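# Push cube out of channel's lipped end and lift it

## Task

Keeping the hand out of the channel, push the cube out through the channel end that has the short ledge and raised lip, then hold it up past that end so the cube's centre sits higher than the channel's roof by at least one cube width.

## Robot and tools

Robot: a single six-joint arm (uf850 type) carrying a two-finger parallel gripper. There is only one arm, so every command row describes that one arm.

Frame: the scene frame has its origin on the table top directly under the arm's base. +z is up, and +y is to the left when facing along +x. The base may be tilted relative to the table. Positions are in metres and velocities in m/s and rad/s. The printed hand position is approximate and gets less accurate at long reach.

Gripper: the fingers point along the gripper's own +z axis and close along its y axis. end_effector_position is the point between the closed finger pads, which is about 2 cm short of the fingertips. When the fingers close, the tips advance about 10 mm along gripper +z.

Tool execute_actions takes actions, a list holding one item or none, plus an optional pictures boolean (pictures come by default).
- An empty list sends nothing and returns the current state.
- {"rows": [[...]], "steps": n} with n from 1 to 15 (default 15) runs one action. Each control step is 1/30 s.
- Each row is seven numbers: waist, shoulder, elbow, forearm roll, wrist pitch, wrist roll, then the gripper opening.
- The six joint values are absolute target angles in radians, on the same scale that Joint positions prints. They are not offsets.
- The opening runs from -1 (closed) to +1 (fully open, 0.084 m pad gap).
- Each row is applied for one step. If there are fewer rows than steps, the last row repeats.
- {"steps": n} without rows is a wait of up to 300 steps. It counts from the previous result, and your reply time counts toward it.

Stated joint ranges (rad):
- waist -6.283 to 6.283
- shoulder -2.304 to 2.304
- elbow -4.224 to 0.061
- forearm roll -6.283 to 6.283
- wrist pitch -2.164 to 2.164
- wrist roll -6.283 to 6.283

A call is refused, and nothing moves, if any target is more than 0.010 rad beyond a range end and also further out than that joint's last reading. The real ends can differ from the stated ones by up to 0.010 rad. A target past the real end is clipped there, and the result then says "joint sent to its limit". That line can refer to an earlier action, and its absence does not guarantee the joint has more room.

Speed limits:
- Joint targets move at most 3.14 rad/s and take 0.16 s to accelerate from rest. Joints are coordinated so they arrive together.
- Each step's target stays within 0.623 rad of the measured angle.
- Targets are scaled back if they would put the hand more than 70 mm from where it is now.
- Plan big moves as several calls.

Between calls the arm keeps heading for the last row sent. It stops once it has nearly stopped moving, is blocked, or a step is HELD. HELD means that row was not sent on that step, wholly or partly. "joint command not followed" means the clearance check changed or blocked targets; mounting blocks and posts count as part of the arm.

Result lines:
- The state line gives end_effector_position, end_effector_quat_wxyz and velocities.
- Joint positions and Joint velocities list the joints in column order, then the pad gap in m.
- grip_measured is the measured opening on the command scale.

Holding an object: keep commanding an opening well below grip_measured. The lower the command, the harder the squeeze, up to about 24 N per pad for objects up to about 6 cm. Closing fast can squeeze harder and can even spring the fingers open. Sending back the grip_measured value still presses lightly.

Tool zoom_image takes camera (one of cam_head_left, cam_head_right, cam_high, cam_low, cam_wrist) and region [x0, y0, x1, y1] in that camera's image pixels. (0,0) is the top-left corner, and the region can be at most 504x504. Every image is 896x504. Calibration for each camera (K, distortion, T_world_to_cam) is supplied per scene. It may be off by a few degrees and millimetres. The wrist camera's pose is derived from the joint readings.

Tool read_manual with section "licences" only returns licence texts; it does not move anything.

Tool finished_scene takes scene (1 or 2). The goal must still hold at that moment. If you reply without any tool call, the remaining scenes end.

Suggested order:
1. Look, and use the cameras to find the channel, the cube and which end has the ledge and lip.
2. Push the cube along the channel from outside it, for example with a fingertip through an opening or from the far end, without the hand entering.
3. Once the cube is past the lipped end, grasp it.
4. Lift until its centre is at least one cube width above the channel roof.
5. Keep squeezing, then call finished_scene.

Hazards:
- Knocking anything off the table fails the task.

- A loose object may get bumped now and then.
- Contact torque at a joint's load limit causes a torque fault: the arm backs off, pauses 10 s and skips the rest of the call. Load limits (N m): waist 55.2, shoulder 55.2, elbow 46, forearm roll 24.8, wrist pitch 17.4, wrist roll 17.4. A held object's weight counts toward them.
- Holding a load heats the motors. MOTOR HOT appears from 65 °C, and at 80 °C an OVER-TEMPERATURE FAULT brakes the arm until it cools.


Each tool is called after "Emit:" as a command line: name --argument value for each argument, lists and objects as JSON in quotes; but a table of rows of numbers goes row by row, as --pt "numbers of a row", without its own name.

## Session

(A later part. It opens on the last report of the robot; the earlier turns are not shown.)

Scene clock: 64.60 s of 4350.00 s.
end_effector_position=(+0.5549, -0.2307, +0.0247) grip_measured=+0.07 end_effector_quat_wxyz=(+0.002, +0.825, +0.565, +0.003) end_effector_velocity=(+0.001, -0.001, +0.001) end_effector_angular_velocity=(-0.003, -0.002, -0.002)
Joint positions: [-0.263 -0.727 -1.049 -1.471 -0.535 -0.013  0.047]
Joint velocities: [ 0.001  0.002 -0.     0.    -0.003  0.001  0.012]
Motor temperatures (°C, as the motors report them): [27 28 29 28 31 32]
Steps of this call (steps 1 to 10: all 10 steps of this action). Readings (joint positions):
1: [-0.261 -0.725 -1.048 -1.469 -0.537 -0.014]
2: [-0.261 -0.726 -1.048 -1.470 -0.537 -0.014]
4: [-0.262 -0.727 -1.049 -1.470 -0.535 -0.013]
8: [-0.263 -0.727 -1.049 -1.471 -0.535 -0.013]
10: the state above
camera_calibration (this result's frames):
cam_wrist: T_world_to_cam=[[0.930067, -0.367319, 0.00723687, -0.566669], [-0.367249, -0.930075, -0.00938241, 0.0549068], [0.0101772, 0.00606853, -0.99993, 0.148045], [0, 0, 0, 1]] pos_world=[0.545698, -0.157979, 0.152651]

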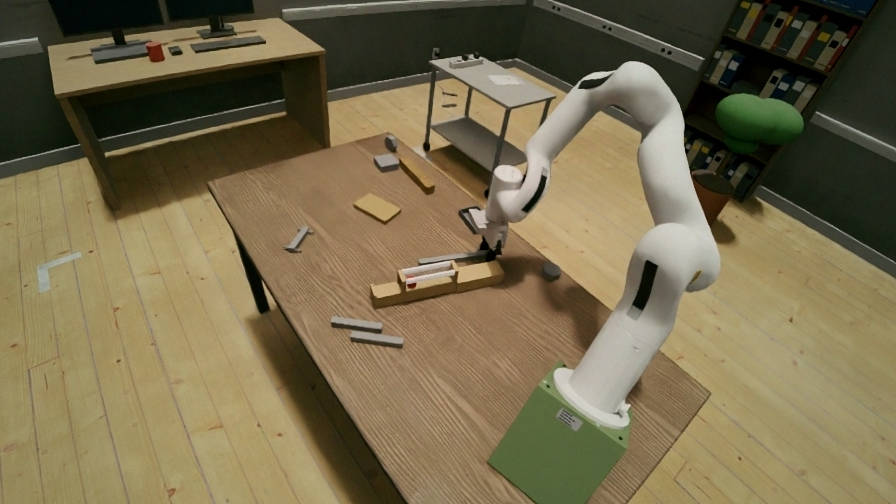

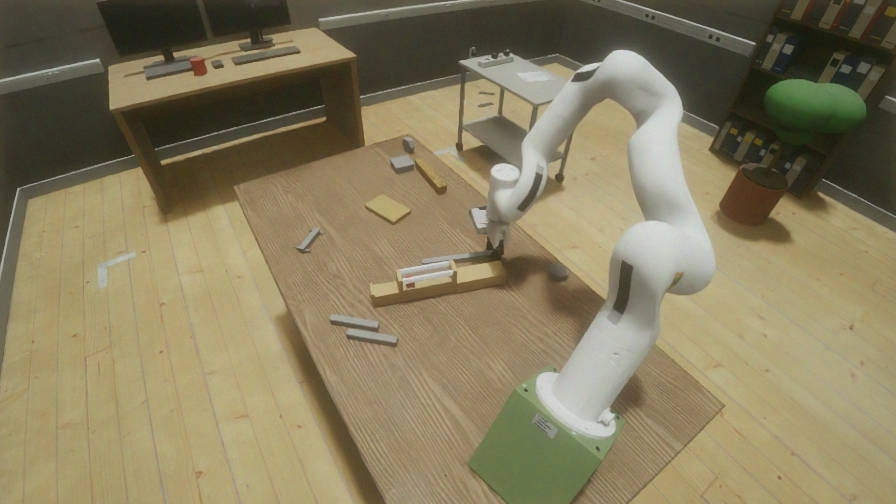

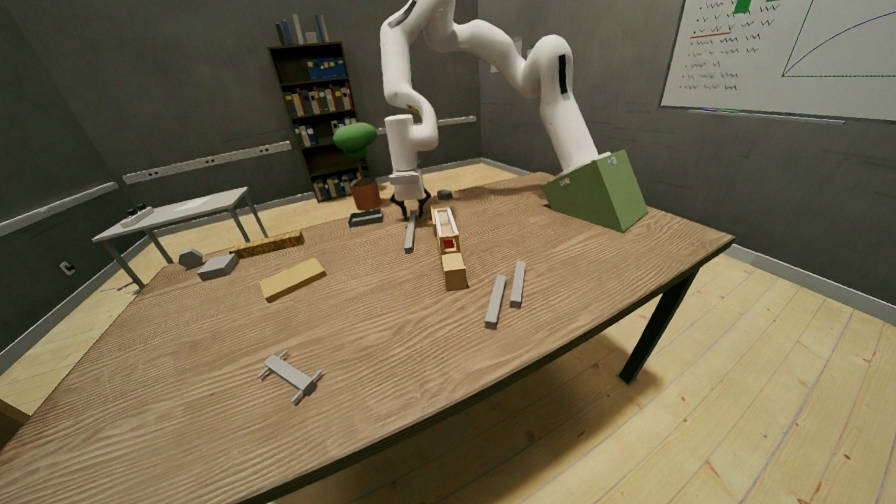

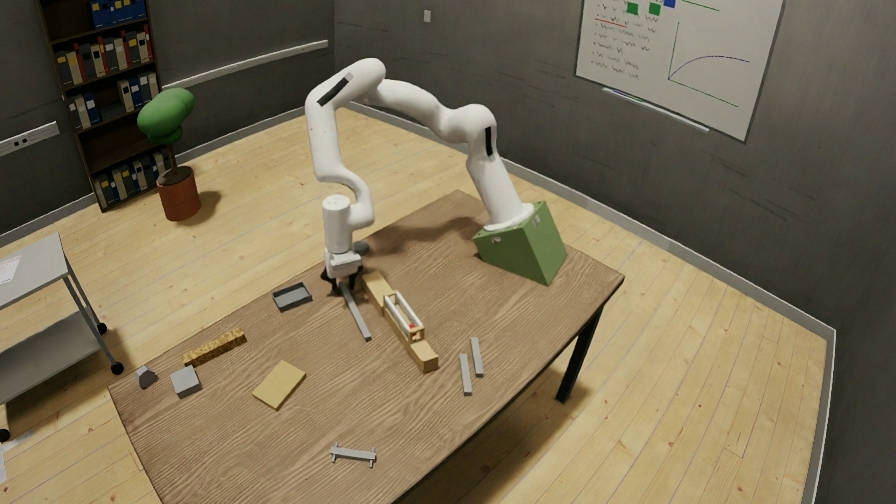

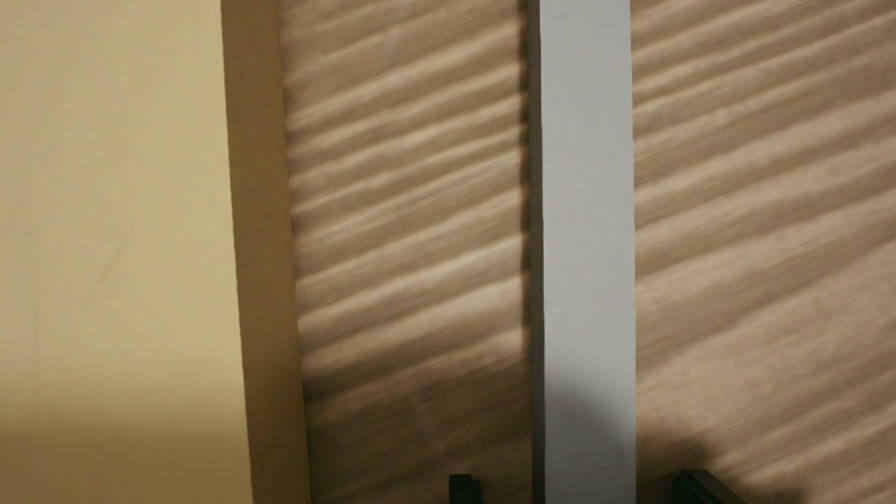

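Emit:
execute_actions --actions '[{"rows":[[-0.1108,-0.8697,-1.1695,-1.3718,-0.5781,0.04,0.1]]}]' --pictures false

Emit:
execute_actions --actions '[{"rows":[[-0.1108,-0.8697,-1.1695,-1.3718,-0.5781,0.04,0.1],[-0.1108,-0.8697,-1.1695,-1.3718,-0.5781,0.04,0.1],[-0.1108,-0.8697,-1.1695,-1.3718,-0.5781,0.04,-0.2],[-0.1108,-0.8697,-1.1695,-1.3718,-0.5781,0.04,-0.4],[-0.1108,-0.8697,-1.1695,-1.3718,-0.5781,0.04,-0.55],[-0.1108,-0.8697,-1.1695,-1.3718,-0.5781,0.04,-1]]}]' --pictures false

Emit:
execute_actions --actions '[{"rows":[[-0.01,-0.675,-1.11,-1.12,-0.66,-0.16,-1]]}]' --pictures false

Emit:
execute_actions --actions '[{"rows":[[-0.1122,-0.423,-0.7161,-1.3828,-0.5765,-0.018,-1]]}]' --pictures false

Emit:
execute_actions --actions '[{"steps":15}]'

Scene clock: 84.23 s of 4350.00 s.
end_effector_position=(+0.5919, -0.1400, +0.0248) grip_measured=+0.09 end_effector_quat_wxyz=(+0.003, +0.825, +0.565, +0.003) end_effector_velocity=(+0.005, +0.015, -0.000) end_effector_angular_velocity=(-0.004, +0.002, -0.005)
Joint positions: [-0.114 -0.867 -1.167 -1.374 -0.577  0.039  0.048]
Joint velocities: [ 0.025 -0.026 -0.024  0.019 -0.011  0.011 -0.   ]
Motor temperatures (°C, as the motors report them): [27 28 29 28 31 32]
Steps of this call (steps 1 to 15: the robot went on to your last target; steps 16 to 90: nothing new was sent; then 16.13 s passed at rest; steps 91 to 105: all 15 steps of this action). Readings (joint positions):
91: [-0.262 -0.727 -1.049 -1.470 -0.536 -0.013]
92: [-0.258 -0.732 -1.053 -1.467 -0.538 -0.011]
94: [-0.223 -0.765 -1.082 -1.444 -0.548 0.002]
98: [-0.147 -0.835 -1.139 -1.396 -0.567 0.027]
105: the state above

Scene clock: 84.73 s of 4350.00 s.
end_effector_position=(+0.5925, -0.1381, +0.0249) grip_measured=-0.56 end_effector_quat_wxyz=(+0.003, +0.825, +0.565, +0.003) end_effector_velocity=(-0.000, +0.001, -0.000) end_effector_angular_velocity=(+0.002, +0.000, +0.004)
Joint positions: [-0.111 -0.87  -1.17  -1.372 -0.578  0.04   0.02 ]
Joint velocities: [ 0.001 -0.001  0.001 -0.     0.002 -0.002 -0.   ]
Motor temperatures (°C, as the motors report them): [27 28 29 28 31 32]
Steps of this call (steps 1 to 15: all 15 steps of this action). Readings (joint positions):
1: [-0.113 -0.868 -1.168 -1.373 -0.578 0.039]
2: [-0.113 -0.868 -1.168 -1.373 -0.578 0.040]
4: [-0.112 -0.869 -1.169 -1.372 -0.578 0.040]
8: [-0.111 -0.869 -1.169 -1.372 -0.578 0.040]
15: the state above

Scene clock: 85.23 s of 4350.00 s.
end_effector_position=(+0.5971, -0.1419, +0.1308) grip_measured=-0.56 end_effector_quat_wxyz=(+0.005, +0.824, +0.567, +0.002) end_effector_velocity=(-0.008, -0.000, +0.023) end_effector_angular_velocity=(+0.003, +0.016, +0.007)
Joint positions: [-0.013 -0.68  -1.111 -1.126 -0.658 -0.155  0.02 ]
Joint velocities: [ 0.022  0.046  0.021  0.069 -0.025 -0.058  0.   ]
Motor temperatures (°C, as the motors report them): [27 28 29 28 31 32]
Steps of this call (steps 1 to 15: all 15 steps of this action). Readings (joint positions):
1: [-0.111 -0.869 -1.169 -1.372 -0.578 0.040]
2: [-0.109 -0.866 -1.167 -1.366 -0.580 0.035]
4: [-0.092 -0.832 -1.154 -1.320 -0.595 -0.002]
8: [-0.043 -0.740 -1.131 -1.205 -0.632 -0.092]
15: the state above

Scene clock: 85.73 s of 4350.00 s.
end_effector_position=(+0.4729, -0.1919, +0.1288) grip_measured=-0.56 end_effector_quat_wxyz=(+0.003, +0.806, +0.592, +0.002) end_effector_velocity=(-0.095, -0.019, +0.001) end_effector_angular_velocity=(+0.026, -0.003, +0.048)
Joint positions: [-0.107 -0.438 -0.738 -1.368 -0.582 -0.026  0.02 ]
Joint velocities: [-0.064  0.174  0.266 -0.18   0.063  0.099  0.   ]
Motor temperatures (°C, as the motors report them): [27 28 29 28 31 32]
Steps of this call (steps 1 to 15: all 15 steps of this action). Readings (joint positions):
1: [-0.012 -0.679 -1.110 -1.125 -0.658 -0.156]
2: [-0.013 -0.674 -1.105 -1.127 -0.656 -0.155]
4: [-0.026 -0.642 -1.056 -1.160 -0.644 -0.136]
8: [-0.063 -0.550 -0.913 -1.253 -0.618 -0.088]
15: the state above

Scene clock: 86.23 s of 4350.00 s.
end_effector_position=(+0.4651, -0.1935, +0.1290) grip_measured=-0.56 end_effector_quat_wxyz=(+0.003, +0.805, +0.593, +0.003) end_effector_velocity=(-0.001, -0.001, -0.000) end_effector_angular_velocity=(-0.000, +0.000, -0.001)
Joint positions: [-0.112 -0.423 -0.716 -1.383 -0.576 -0.018  0.02 ]
Joint velocities: [-0.001  0.002  0.002 -0.001 -0.     0.001 -0.   ]
Motor temperatures (°C, as the motors report them): [27 28 29 28 31 32]
Steps of this call (steps 1 to 15: the robot went on to your last target). Readings (joint positions):
1: [-0.108 -0.433 -0.731 -1.373 -0.580 -0.024]
2: [-0.110 -0.430 -0.726 -1.376 -0.579 -0.022]
4: [-0.111 -0.426 -0.721 -1.379 -0.577 -0.020]
8: [-0.112 -0.424 -0.718 -1.382 -0.577 -0.018]
15: the state above
camera_calibration (this result's frames):
cam_wrist: T_world_to_cam=[[0.953546, -0.301158, 0.00733208, -0.46844], [-0.301096, -0.953556, -0.00844442, 0.0221197], [0.00953466, 0.00584449, -0.999937, 0.253346], [0, 0, 0, 1]] pos_world=[0.450923, -0.121463, 0.256952]

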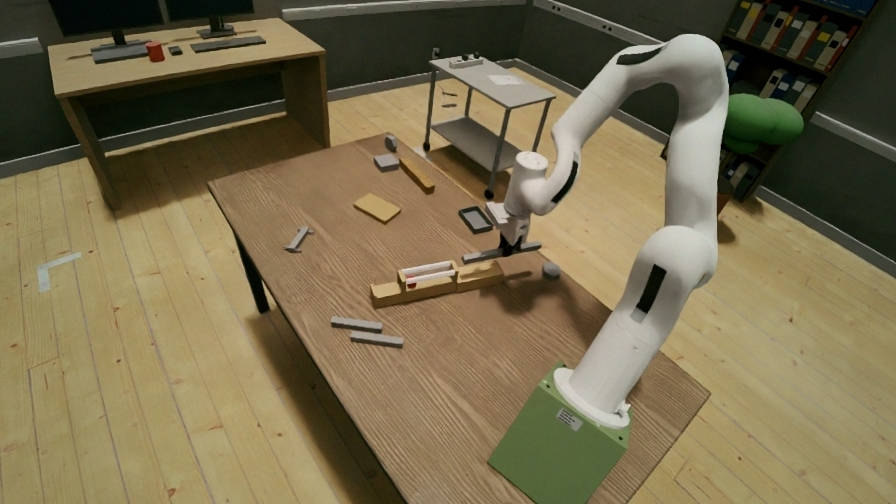

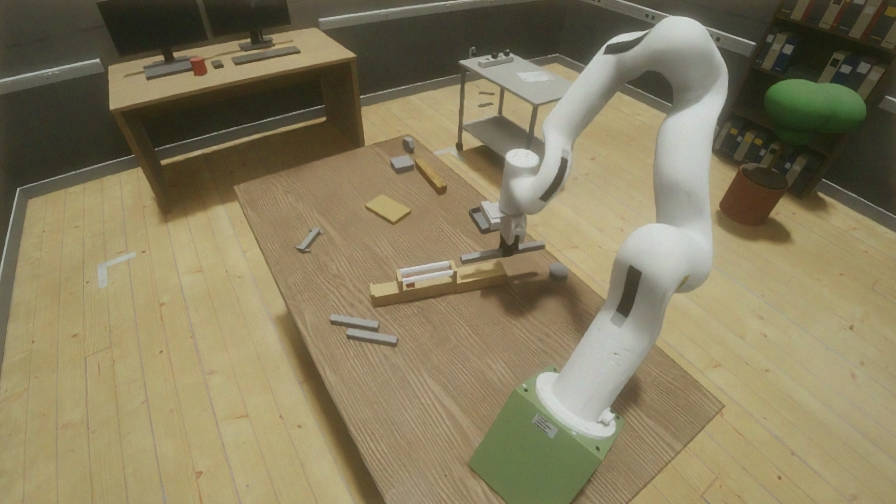

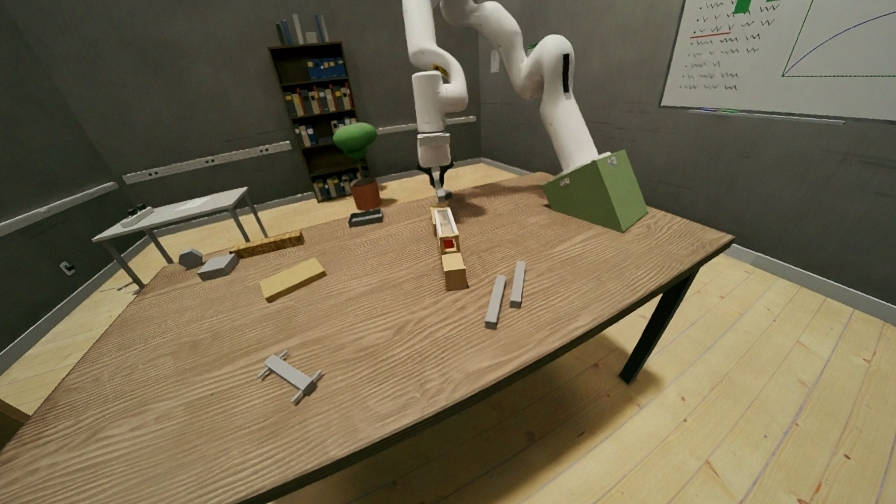

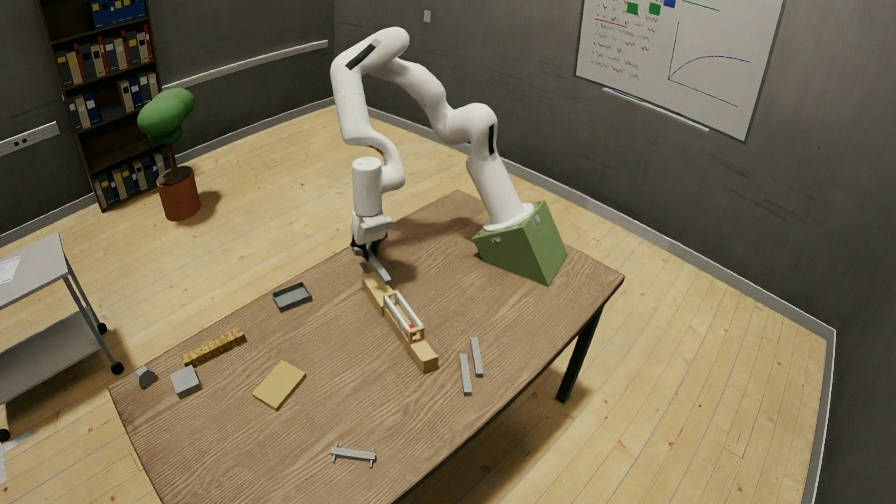

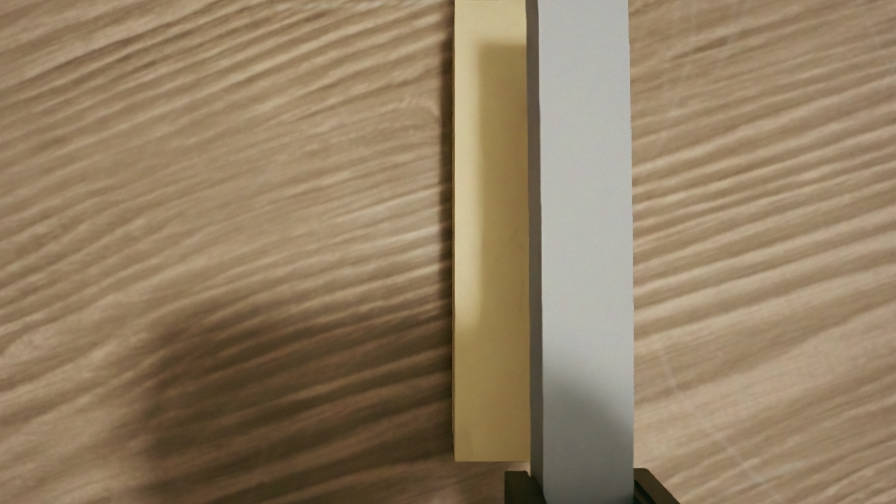

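Emit:
execute_actions --actions '[{"rows":[[-0.184,-0.557,-0.755,-1.603,-0.552,0.178,-1]]}]'

Emit:
zoom_image --camera "cam_head_left" --region '[360,220,560,320]'

Scene clock: 92.33 s of 4350.00 s.
end_effector_position=(+0.4667, -0.1941, +0.0715) grip_measured=-0.56 end_effector_quat_wxyz=(+0.004, +0.811, +0.586, +0.003) end_effector_velocity=(+0.001, +0.000, -0.006) end_effector_angular_velocity=(+0.002, -0.002, -0.004)
Joint positions: [-0.183 -0.555 -0.755 -1.601 -0.552  0.176  0.02 ]
Joint velocities: [-0.007 -0.014 -0.005 -0.024  0.003  0.024  0.   ]
Motor temperatures (°C, as the motors report them): [27 28 29 28 31 32]
Steps of this call (steps 1 to 15: the robot went on to your last target; steps 16 to 90: nothing new was sent; then 2.60 s passed at rest; steps 91 to 105: all 15 steps of this action). Readings (joint positions):
91: [-0.112 -0.423 -0.716 -1.383 -0.576 -0.018]
92: [-0.114 -0.426 -0.717 -1.388 -0.576 -0.012]
94: [-0.130 -0.456 -0.727 -1.440 -0.570 0.034]
98: [-0.173 -0.536 -0.748 -1.566 -0.556 0.144]
105: the state above
camera_calibration (this result's frames):
cam_wrist: T_world_to_cam=[[0.947664, -0.319139, 0.00908694, -0.470526], [-0.31907, -0.947695, -0.00824665, 0.0310556], [0.0112435, 0.00491569, -0.999925, 0.194877], [0, 0, 0, 1]] pos_world=[0.453619, -0.12169, 0.199395]

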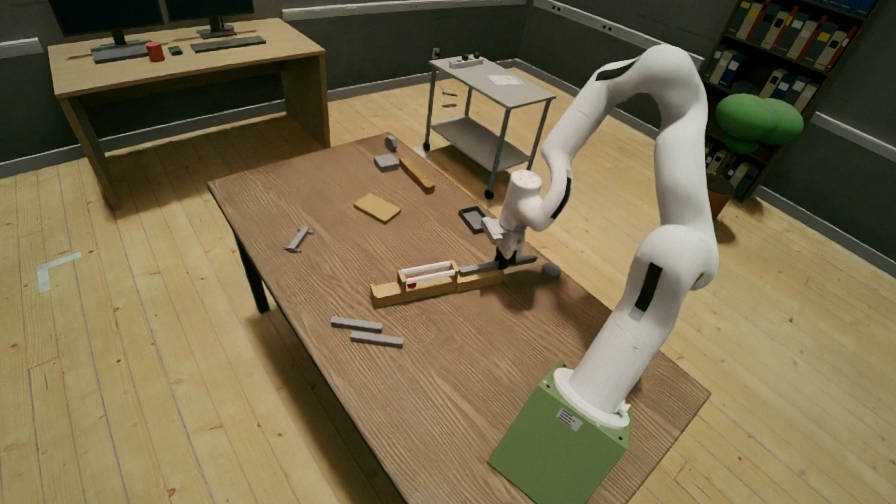

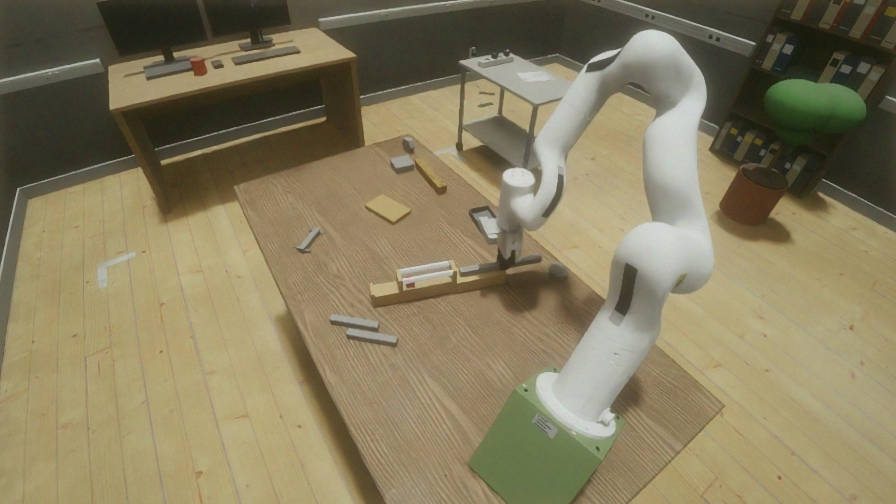

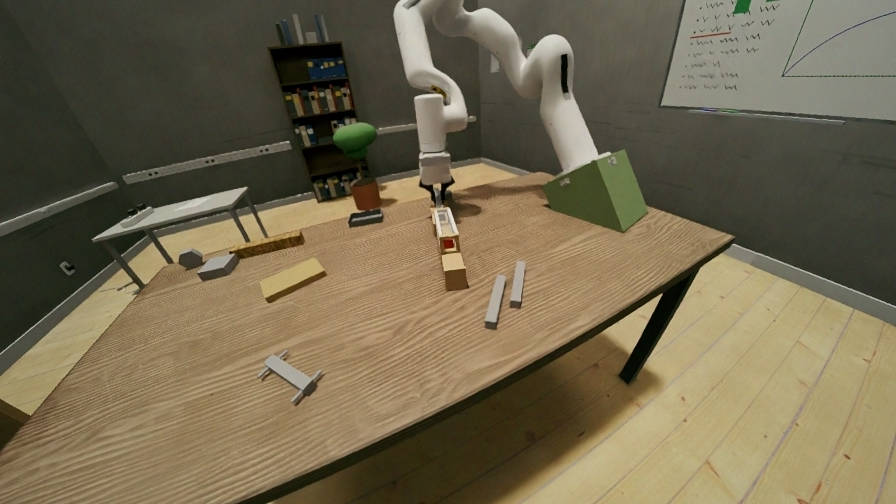

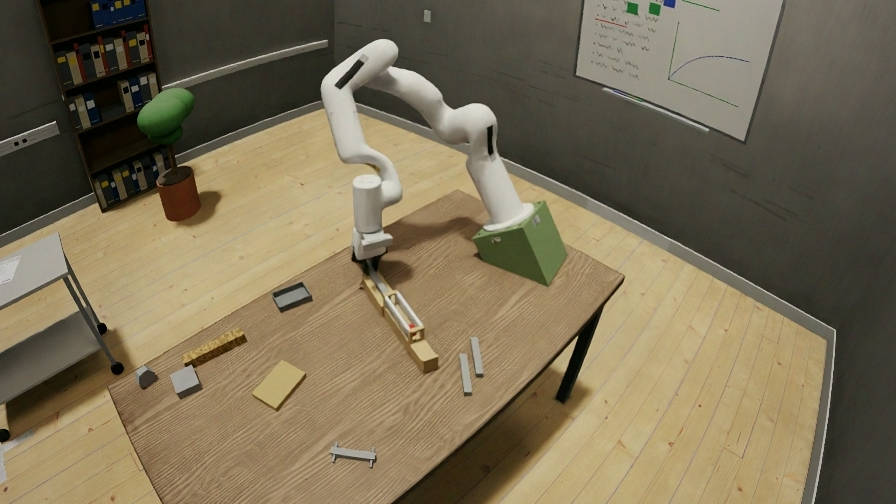

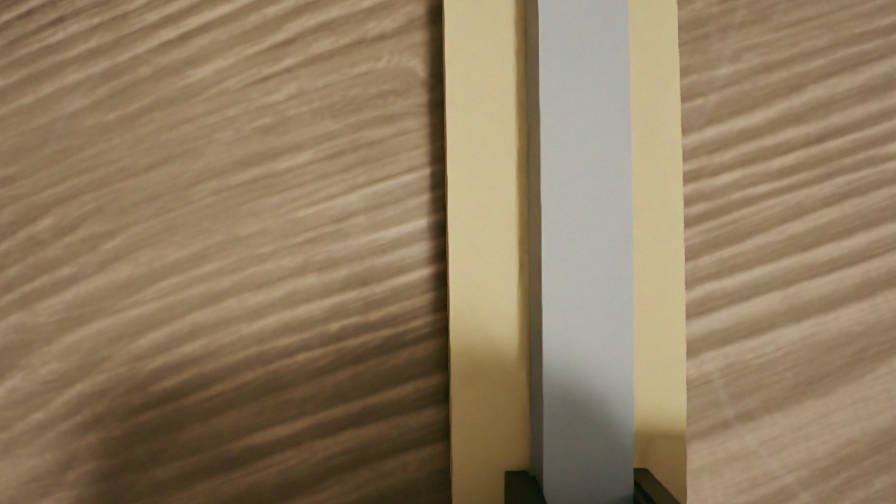

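Region (360, 220, 560, 320) of cam_head_left's 896x504 image, scaled by 2.520, with more detail than that image has.

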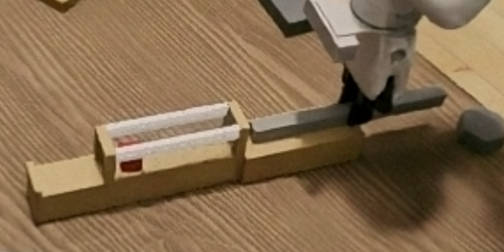

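Emit:
execute_actions --actions '[{"rows":[[-0.132,-0.609,-0.789,-1.5777,-0.56,0.196,-1]],"steps":12}]' --pictures false

Emit:
execute_actions --actions '[{"rows":[[-0.078,-0.6574,-0.824,-1.546,-0.5686,0.221,-1]]}]'

Scene clock: 97.97 s of 4350.00 s.
end_effector_position=(+0.4776, -0.1676, +0.0692) grip_measured=-0.55 end_effector_quat_wxyz=(+0.003, +0.807, +0.590, +0.003) end_effector_velocity=(-0.000, +0.009, -0.004) end_effector_angular_velocity=(+0.005, +0.007, +0.003)
Joint positions: [-0.133 -0.607 -0.789 -1.578 -0.561  0.195  0.02 ]
Joint velocities: [ 0.011 -0.02  -0.009  0.006  0.002  0.006  0.   ]
Motor temperatures (°C, as the motors report them): [27 28 29 28 31 32]
Steps of this call (steps 1 to 15: the robot went on to your last target; steps 16 to 90: nothing new was sent; then 2.23 s passed at rest; steps 91 to 102: all 12 steps of this action). Readings (joint positions):
91: [-0.184 -0.557 -0.755 -1.603 -0.552 0.178]
92: [-0.180 -0.561 -0.758 -1.601 -0.554 0.180]
94: [-0.161 -0.581 -0.771 -1.591 -0.556 0.186]
98: [-0.137 -0.602 -0.786 -1.581 -0.560 0.194]
102: the state above

Scene clock: 98.47 s of 4350.00 s.
end_effector_position=(+0.4870, -0.1384, +0.0686) grip_measured=-0.55 end_effector_quat_wxyz=(+0.002, +0.807, +0.591, +0.003) end_effector_velocity=(+0.000, +0.003, -0.000) end_effector_angular_velocity=(+0.000, +0.002, -0.000)
Joint positions: [-0.079 -0.657 -0.824 -1.546 -0.569  0.221  0.02 ]
Joint velocities: [ 0.006 -0.005 -0.003  0.005 -0.001  0.002  0.   ]
Motor temperatures (°C, as the motors report them): [27 28 29 28 31 32]
Steps of this call (steps 1 to 15: all 15 steps of this action). Readings (joint positions):
1: [-0.133 -0.607 -0.789 -1.578 -0.561 0.196]
2: [-0.129 -0.612 -0.792 -1.575 -0.562 0.198]
4: [-0.108 -0.630 -0.805 -1.563 -0.565 0.207]
8: [-0.084 -0.651 -0.819 -1.550 -0.567 0.218]
15: the state above
camera_calibration (this result's frames):
cam_wrist: T_world_to_cam=[[0.951885, -0.306374, 0.0070105, -0.4721], [-0.306297, -0.95188, -0.0103355, 0.0835782], [0.00983968, 0.00769089, -0.999922, 0.192516], [0, 0, 0, 1]] pos_world=[0.47309, -0.0665634, 0.196675]

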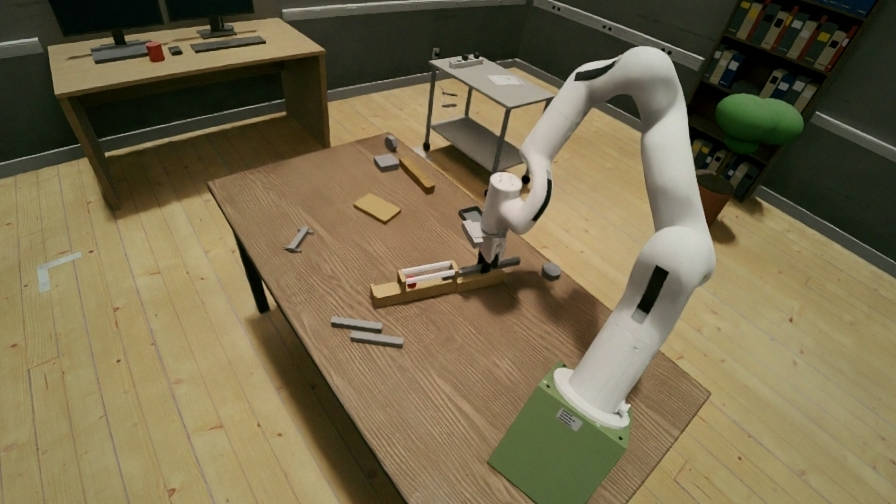

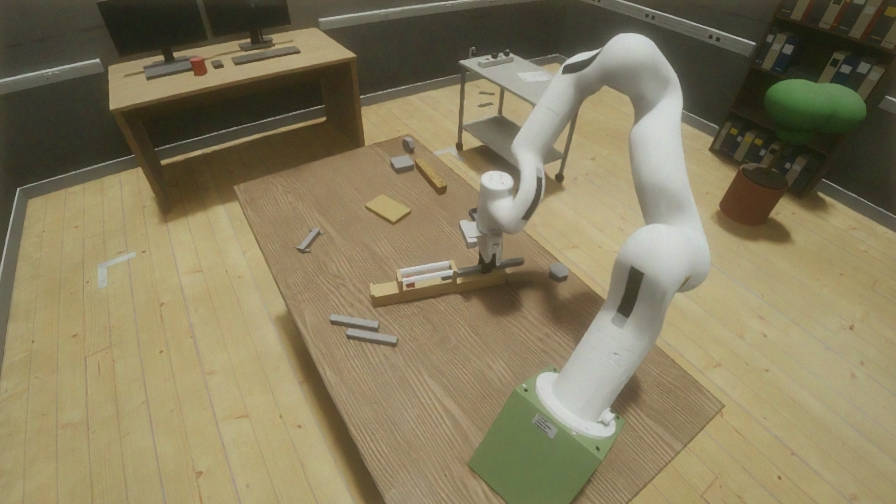

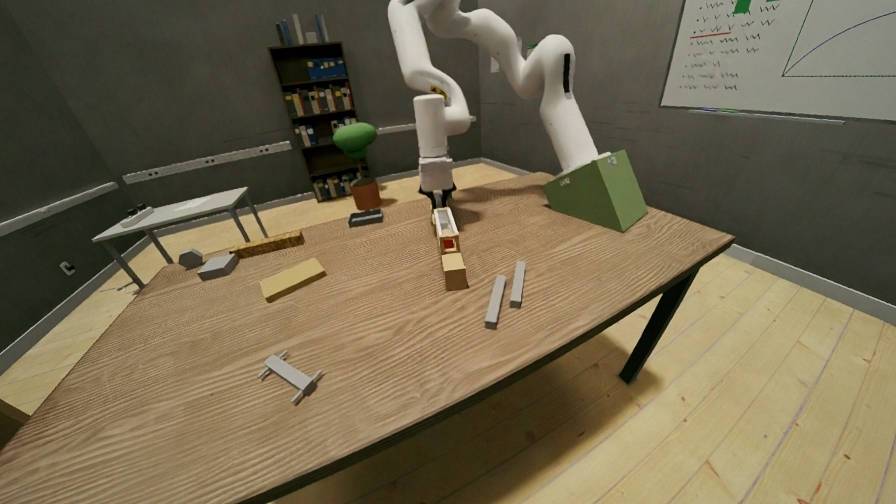

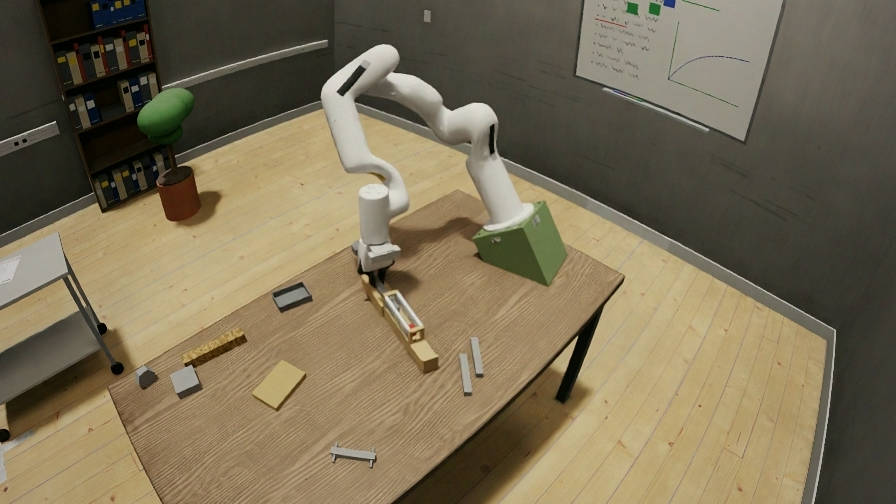

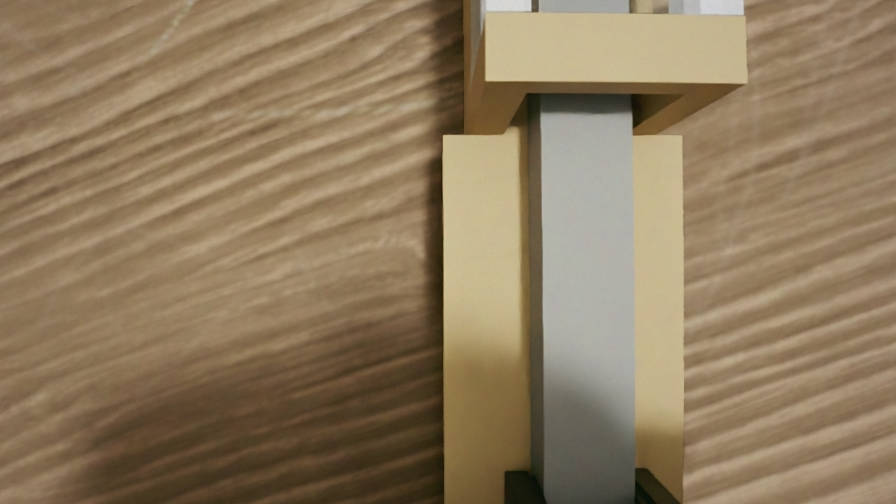

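Emit:
execute_actions --actions '[{"rows":[[0.0295,-0.7541,-0.8938,-1.4825,-0.5857,0.272,-1]]}]' --pictures false

Emit:
execute_actions --actions '[{"rows":[[0.0295,-0.7541,-0.8938,-1.4825,-0.5857,0.272,-0.1]],"steps":10}]' --pictures false

Emit:
execute_actions --actions '[{"rows":[[-0.15,-0.589,-0.771,-1.592,-0.556,0.191,-0.1]]}]' --pictures false

Emit:
execute_actions --actions '[{"rows":[[-0.15,-0.589,-0.771,-1.592,-0.556,0.191,-0.1],[-0.15,-0.589,-0.771,-1.592,-0.556,0.191,-0.1],[-0.15,-0.589,-0.771,-1.592,-0.556,0.191,-0.1],[-0.15,-0.589,-0.771,-1.592,-0.556,0.191,-0.4],[-0.15,-0.589,-0.771,-1.592,-0.556,0.191,-0.55],[-0.15,-0.589,-0.771,-1.592,-0.556,0.191,-1]]}]' --pictures false

Emit:
execute_actions --actions '[{"rows":[[-0.126,-0.609,-0.784,-1.579,-0.559,0.203,-1],[-0.126,-0.609,-0.784,-1.579,-0.559,0.203,-1],[-0.126,-0.609,-0.784,-1.579,-0.559,0.203,-1],[-0.126,-0.609,-0.784,-1.579,-0.559,0.203,-1],[-0.101,-0.63,-0.798,-1.566,-0.563,0.216,-1],[-0.101,-0.63,-0.798,-1.566,-0.563,0.216,-1],[-0.101,-0.63,-0.798,-1.566,-0.563,0.216,-1],[-0.101,-0.63,-0.798,-1.566,-0.563,0.216,-1],[-0.077,-0.65,-0.811,-1.553,-0.566,0.228,-1]]}]' --pictures false

Emit:
execute_actions --actions '[{"rows":[[-0.059,-0.667,-0.825,-1.541,-0.569,0.235,-1],[-0.059,-0.667,-0.825,-1.541,-0.569,0.235,-1],[-0.059,-0.667,-0.825,-1.541,-0.569,0.235,-1],[-0.059,-0.667,-0.825,-1.541,-0.569,0.235,-1],[-0.0415,-0.685,-0.8386,-1.5295,-0.5726,0.243,-1],[-0.0415,-0.685,-0.8386,-1.5295,-0.5726,0.243,-1],[-0.0415,-0.685,-0.8386,-1.5295,-0.5726,0.243,-1],[-0.0415,-0.685,-0.8386,-1.5295,-0.5726,0.243,-1],[-0.024,-0.702,-0.8524,-1.518,-0.576,0.25,-1]]}]'

Emit:
zoom_image --camera "cam_head_left" --region '[360,220,560,320]'

Scene clock: 115.97 s of 4350.00 s.
end_effector_position=(+0.5002, -0.0795, +0.0686) grip_measured=-0.56 end_effector_quat_wxyz=(+0.002, +0.807, +0.591, +0.002) end_effector_velocity=(+0.002, +0.006, +0.002) end_effector_angular_velocity=(-0.002, -0.004, +0.001)
Joint positions: [ 0.028 -0.754 -0.893 -1.483 -0.585  0.272  0.02 ]
Joint velocities: [ 0.013 -0.007 -0.008  0.007 -0.003  0.004 -0.   ]
Motor temperatures (°C, as the motors report them): [27 28 29 28 31 32]
Steps of this call (steps 1 to 15: the robot went on to your last target; steps 16 to 90: nothing new was sent; then 14.00 s passed at rest; steps 91 to 105: all 15 steps of this action). Readings (joint positions):
91: [-0.078 -0.658 -0.824 -1.546 -0.569 0.221]
92: [-0.074 -0.662 -0.827 -1.543 -0.571 0.224]
94: [-0.038 -0.694 -0.851 -1.521 -0.577 0.241]
98: [0.016 -0.743 -0.883 -1.491 -0.582 0.265]
105: the state above

Scene clock: 116.30 s of 4350.00 s.
end_effector_position=(+0.5008, -0.0790, +0.0690) grip_measured=-0.13 end_effector_quat_wxyz=(+0.003, +0.807, +0.591, +0.003) end_effector_velocity=(+0.000, +0.000, -0.000) end_effector_angular_velocity=(-0.001, +0.000, +0.001)
Joint positions: [ 0.029 -0.754 -0.894 -1.483 -0.586  0.272  0.038]
Joint velocities: [ 0.001 -0.001 -0.001  0.001 -0.001 -0.001  0.01 ]
Motor temperatures (°C, as the motors report them): [27 28 29 28 31 32]
Steps of this call (steps 1 to 10: all 10 steps of this action). Readings (joint positions):
1: [0.028 -0.754 -0.893 -1.483 -0.585 0.272]
2: [0.028 -0.754 -0.893 -1.483 -0.585 0.272]
4: [0.029 -0.754 -0.893 -1.483 -0.585 0.272]
8: [0.029 -0.754 -0.894 -1.483 -0.585 0.272]
10: the state above

Scene clock: 116.80 s of 4350.00 s.
end_effector_position=(+0.4719, -0.1733, +0.0692) grip_measured=-0.11 end_effector_quat_wxyz=(+0.002, +0.806, +0.591, +0.003) end_effector_velocity=(-0.006, -0.017, +0.001) end_effector_angular_velocity=(+0.002, -0.004, +0.003)
Joint positions: [-0.146 -0.592 -0.773 -1.59  -0.556  0.193  0.039]
Joint velocities: [-0.034  0.034  0.023 -0.023  0.009 -0.018  0.   ]
Motor temperatures (°C, as the motors report them): [27 28 29 28 31 32]
Steps of this call (steps 1 to 15: all 15 steps of this action). Readings (joint positions):
1: [0.029 -0.754 -0.894 -1.483 -0.586 0.272]
2: [0.026 -0.750 -0.891 -1.485 -0.584 0.270]
4: [-0.011 -0.715 -0.864 -1.509 -0.577 0.252]
8: [-0.102 -0.634 -0.805 -1.562 -0.565 0.213]
15: the state above

Scene clock: 117.30 s of 4350.00 s.
end_effector_position=(+0.4712, -0.1752, +0.0693) grip_measured=-0.56 end_effector_quat_wxyz=(+0.002, +0.806, +0.591, +0.003) end_effector_velocity=(-0.001, -0.000, +0.000) end_effector_angular_velocity=(-0.001, +0.001, +0.001)
Joint positions: [-0.15  -0.589 -0.771 -1.592 -0.556  0.191  0.02 ]
Joint velocities: [-0.     0.001  0.002 -0.    -0.001 -0.    -0.   ]
Motor temperatures (°C, as the motors report them): [27 28 29 28 31 32]
Steps of this call (steps 1 to 15: all 15 steps of this action). Readings (joint positions):
1: [-0.147 -0.591 -0.773 -1.590 -0.556 0.192]
2: [-0.148 -0.591 -0.772 -1.591 -0.556 0.192]
4: [-0.149 -0.590 -0.772 -1.591 -0.556 0.191]
8: [-0.149 -0.589 -0.771 -1.592 -0.556 0.191]
15: the state above

Scene clock: 117.80 s of 4350.00 s.
end_effector_position=(+0.4818, -0.1401, +0.0697) grip_measured=-0.56 end_effector_quat_wxyz=(+0.001, +0.806, +0.592, +0.004) end_effector_velocity=(+0.009, +0.030, +0.000) end_effector_angular_velocity=(-0.002, -0.001, -0.003)
Joint positions: [-0.082 -0.646 -0.808 -1.556 -0.565  0.225  0.02 ]
Joint velocities: [ 0.058 -0.05  -0.036  0.033 -0.011  0.032 -0.   ]
Motor temperatures (°C, as the motors report them): [27 28 29 28 31 32]
Steps of this call (steps 1 to 15: all 15 steps of this action). Readings (joint positions):
1: [-0.150 -0.589 -0.771 -1.592 -0.556 0.191]
2: [-0.148 -0.591 -0.772 -1.590 -0.557 0.192]
4: [-0.139 -0.599 -0.777 -1.586 -0.558 0.197]
8: [-0.117 -0.617 -0.789 -1.574 -0.561 0.208]
15: the state above

Scene clock: 118.30 s of 4350.00 s.
end_effector_position=(+0.4920, -0.1108, +0.0693) grip_measured=-0.56 end_effector_quat_wxyz=(+0.001, +0.806, +0.592, +0.004) end_effector_velocity=(+0.008, +0.022, -0.001) end_effector_angular_velocity=(-0.005, +0.001, -0.004)
Joint positions: [-0.028 -0.698 -0.849 -1.521 -0.575  0.248  0.02 ]
Joint velocities: [ 0.042 -0.043 -0.035  0.029 -0.011  0.018  0.   ]
Motor temperatures (°C, as the motors report them): [27 28 29 28 31 32]
Steps of this call (steps 1 to 15: all 15 steps of this action). Readings (joint positions):
1: [-0.081 -0.647 -0.809 -1.555 -0.566 0.226]
2: [-0.078 -0.650 -0.811 -1.553 -0.566 0.228]
4: [-0.070 -0.657 -0.817 -1.548 -0.567 0.231]
8: [-0.053 -0.673 -0.830 -1.537 -0.570 0.238]
15: the state above
camera_calibration (this result's frames):
cam_wrist: T_world_to_cam=[[0.952461, -0.304593, 0.00639715, -0.46852], [-0.304509, -0.95244, -0.0115092, 0.110532], [0.00959851, 0.00901405, -0.999913, 0.193227], [0, 0, 0, 1]] pos_world=[0.47805, -0.0391743, 0.197479]

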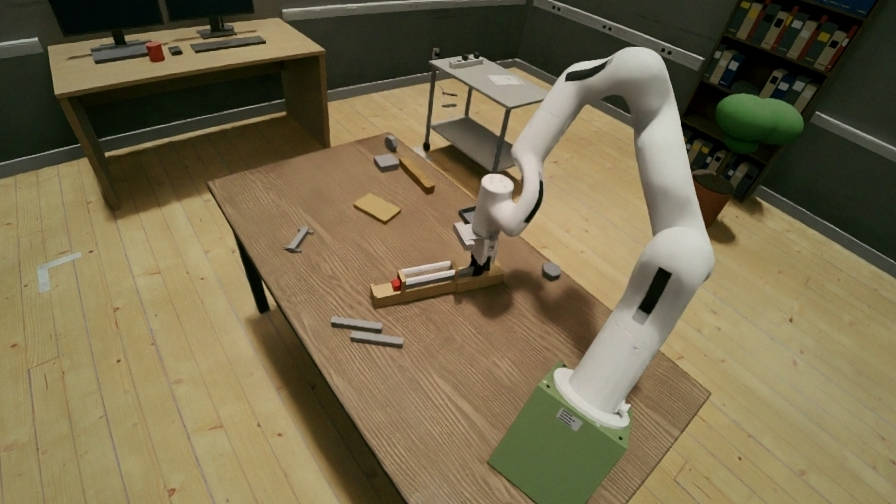

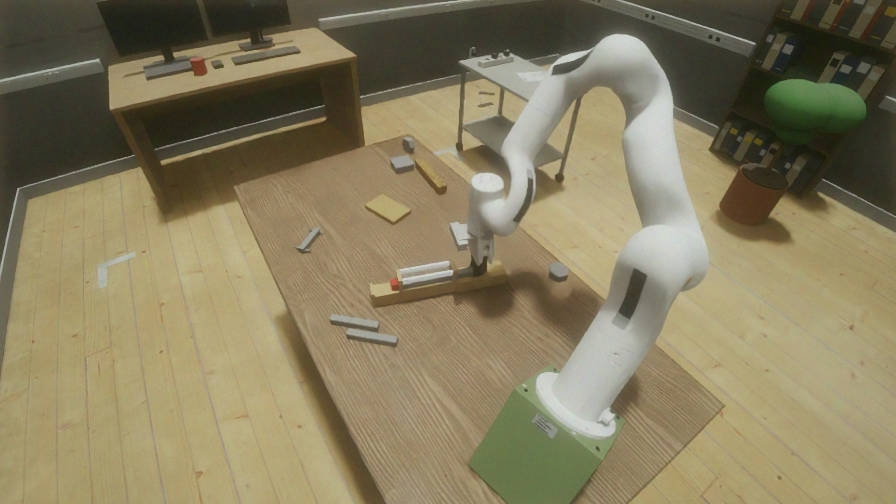

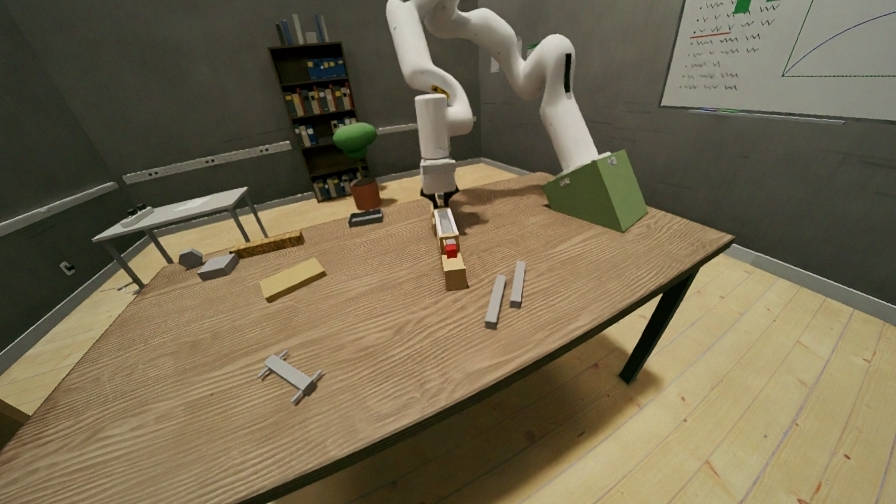

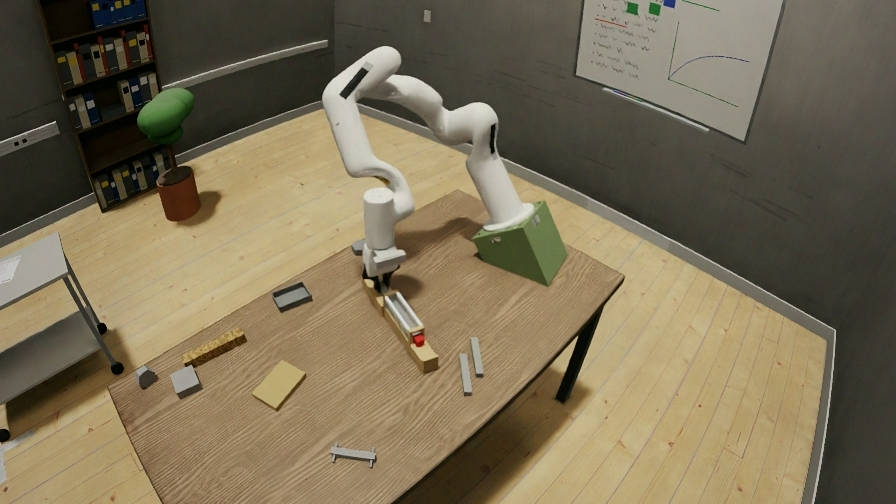

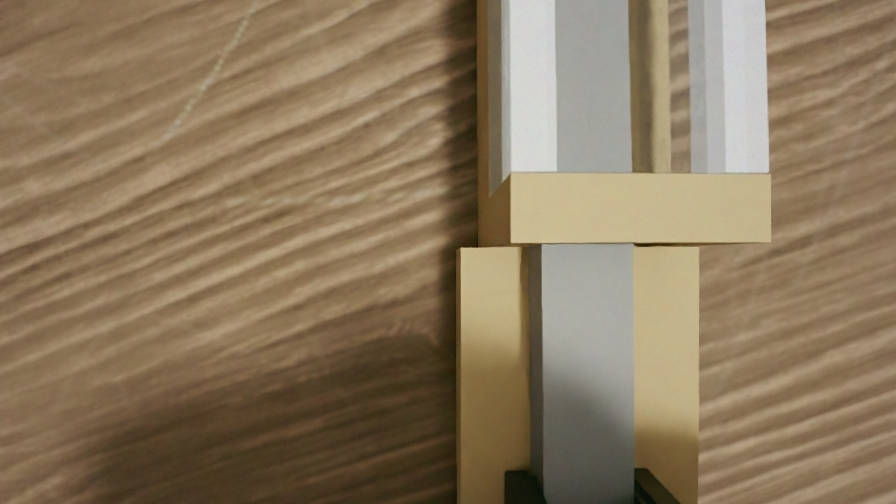

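Region (360, 220, 560, 320) of cam_head_left's 896x504 image, scaled by 2.520, with more detail than that image has.

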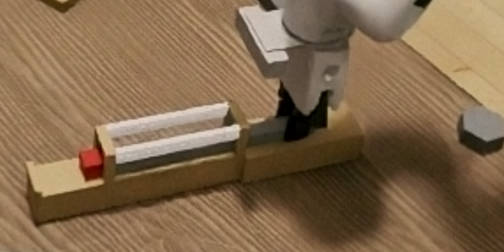

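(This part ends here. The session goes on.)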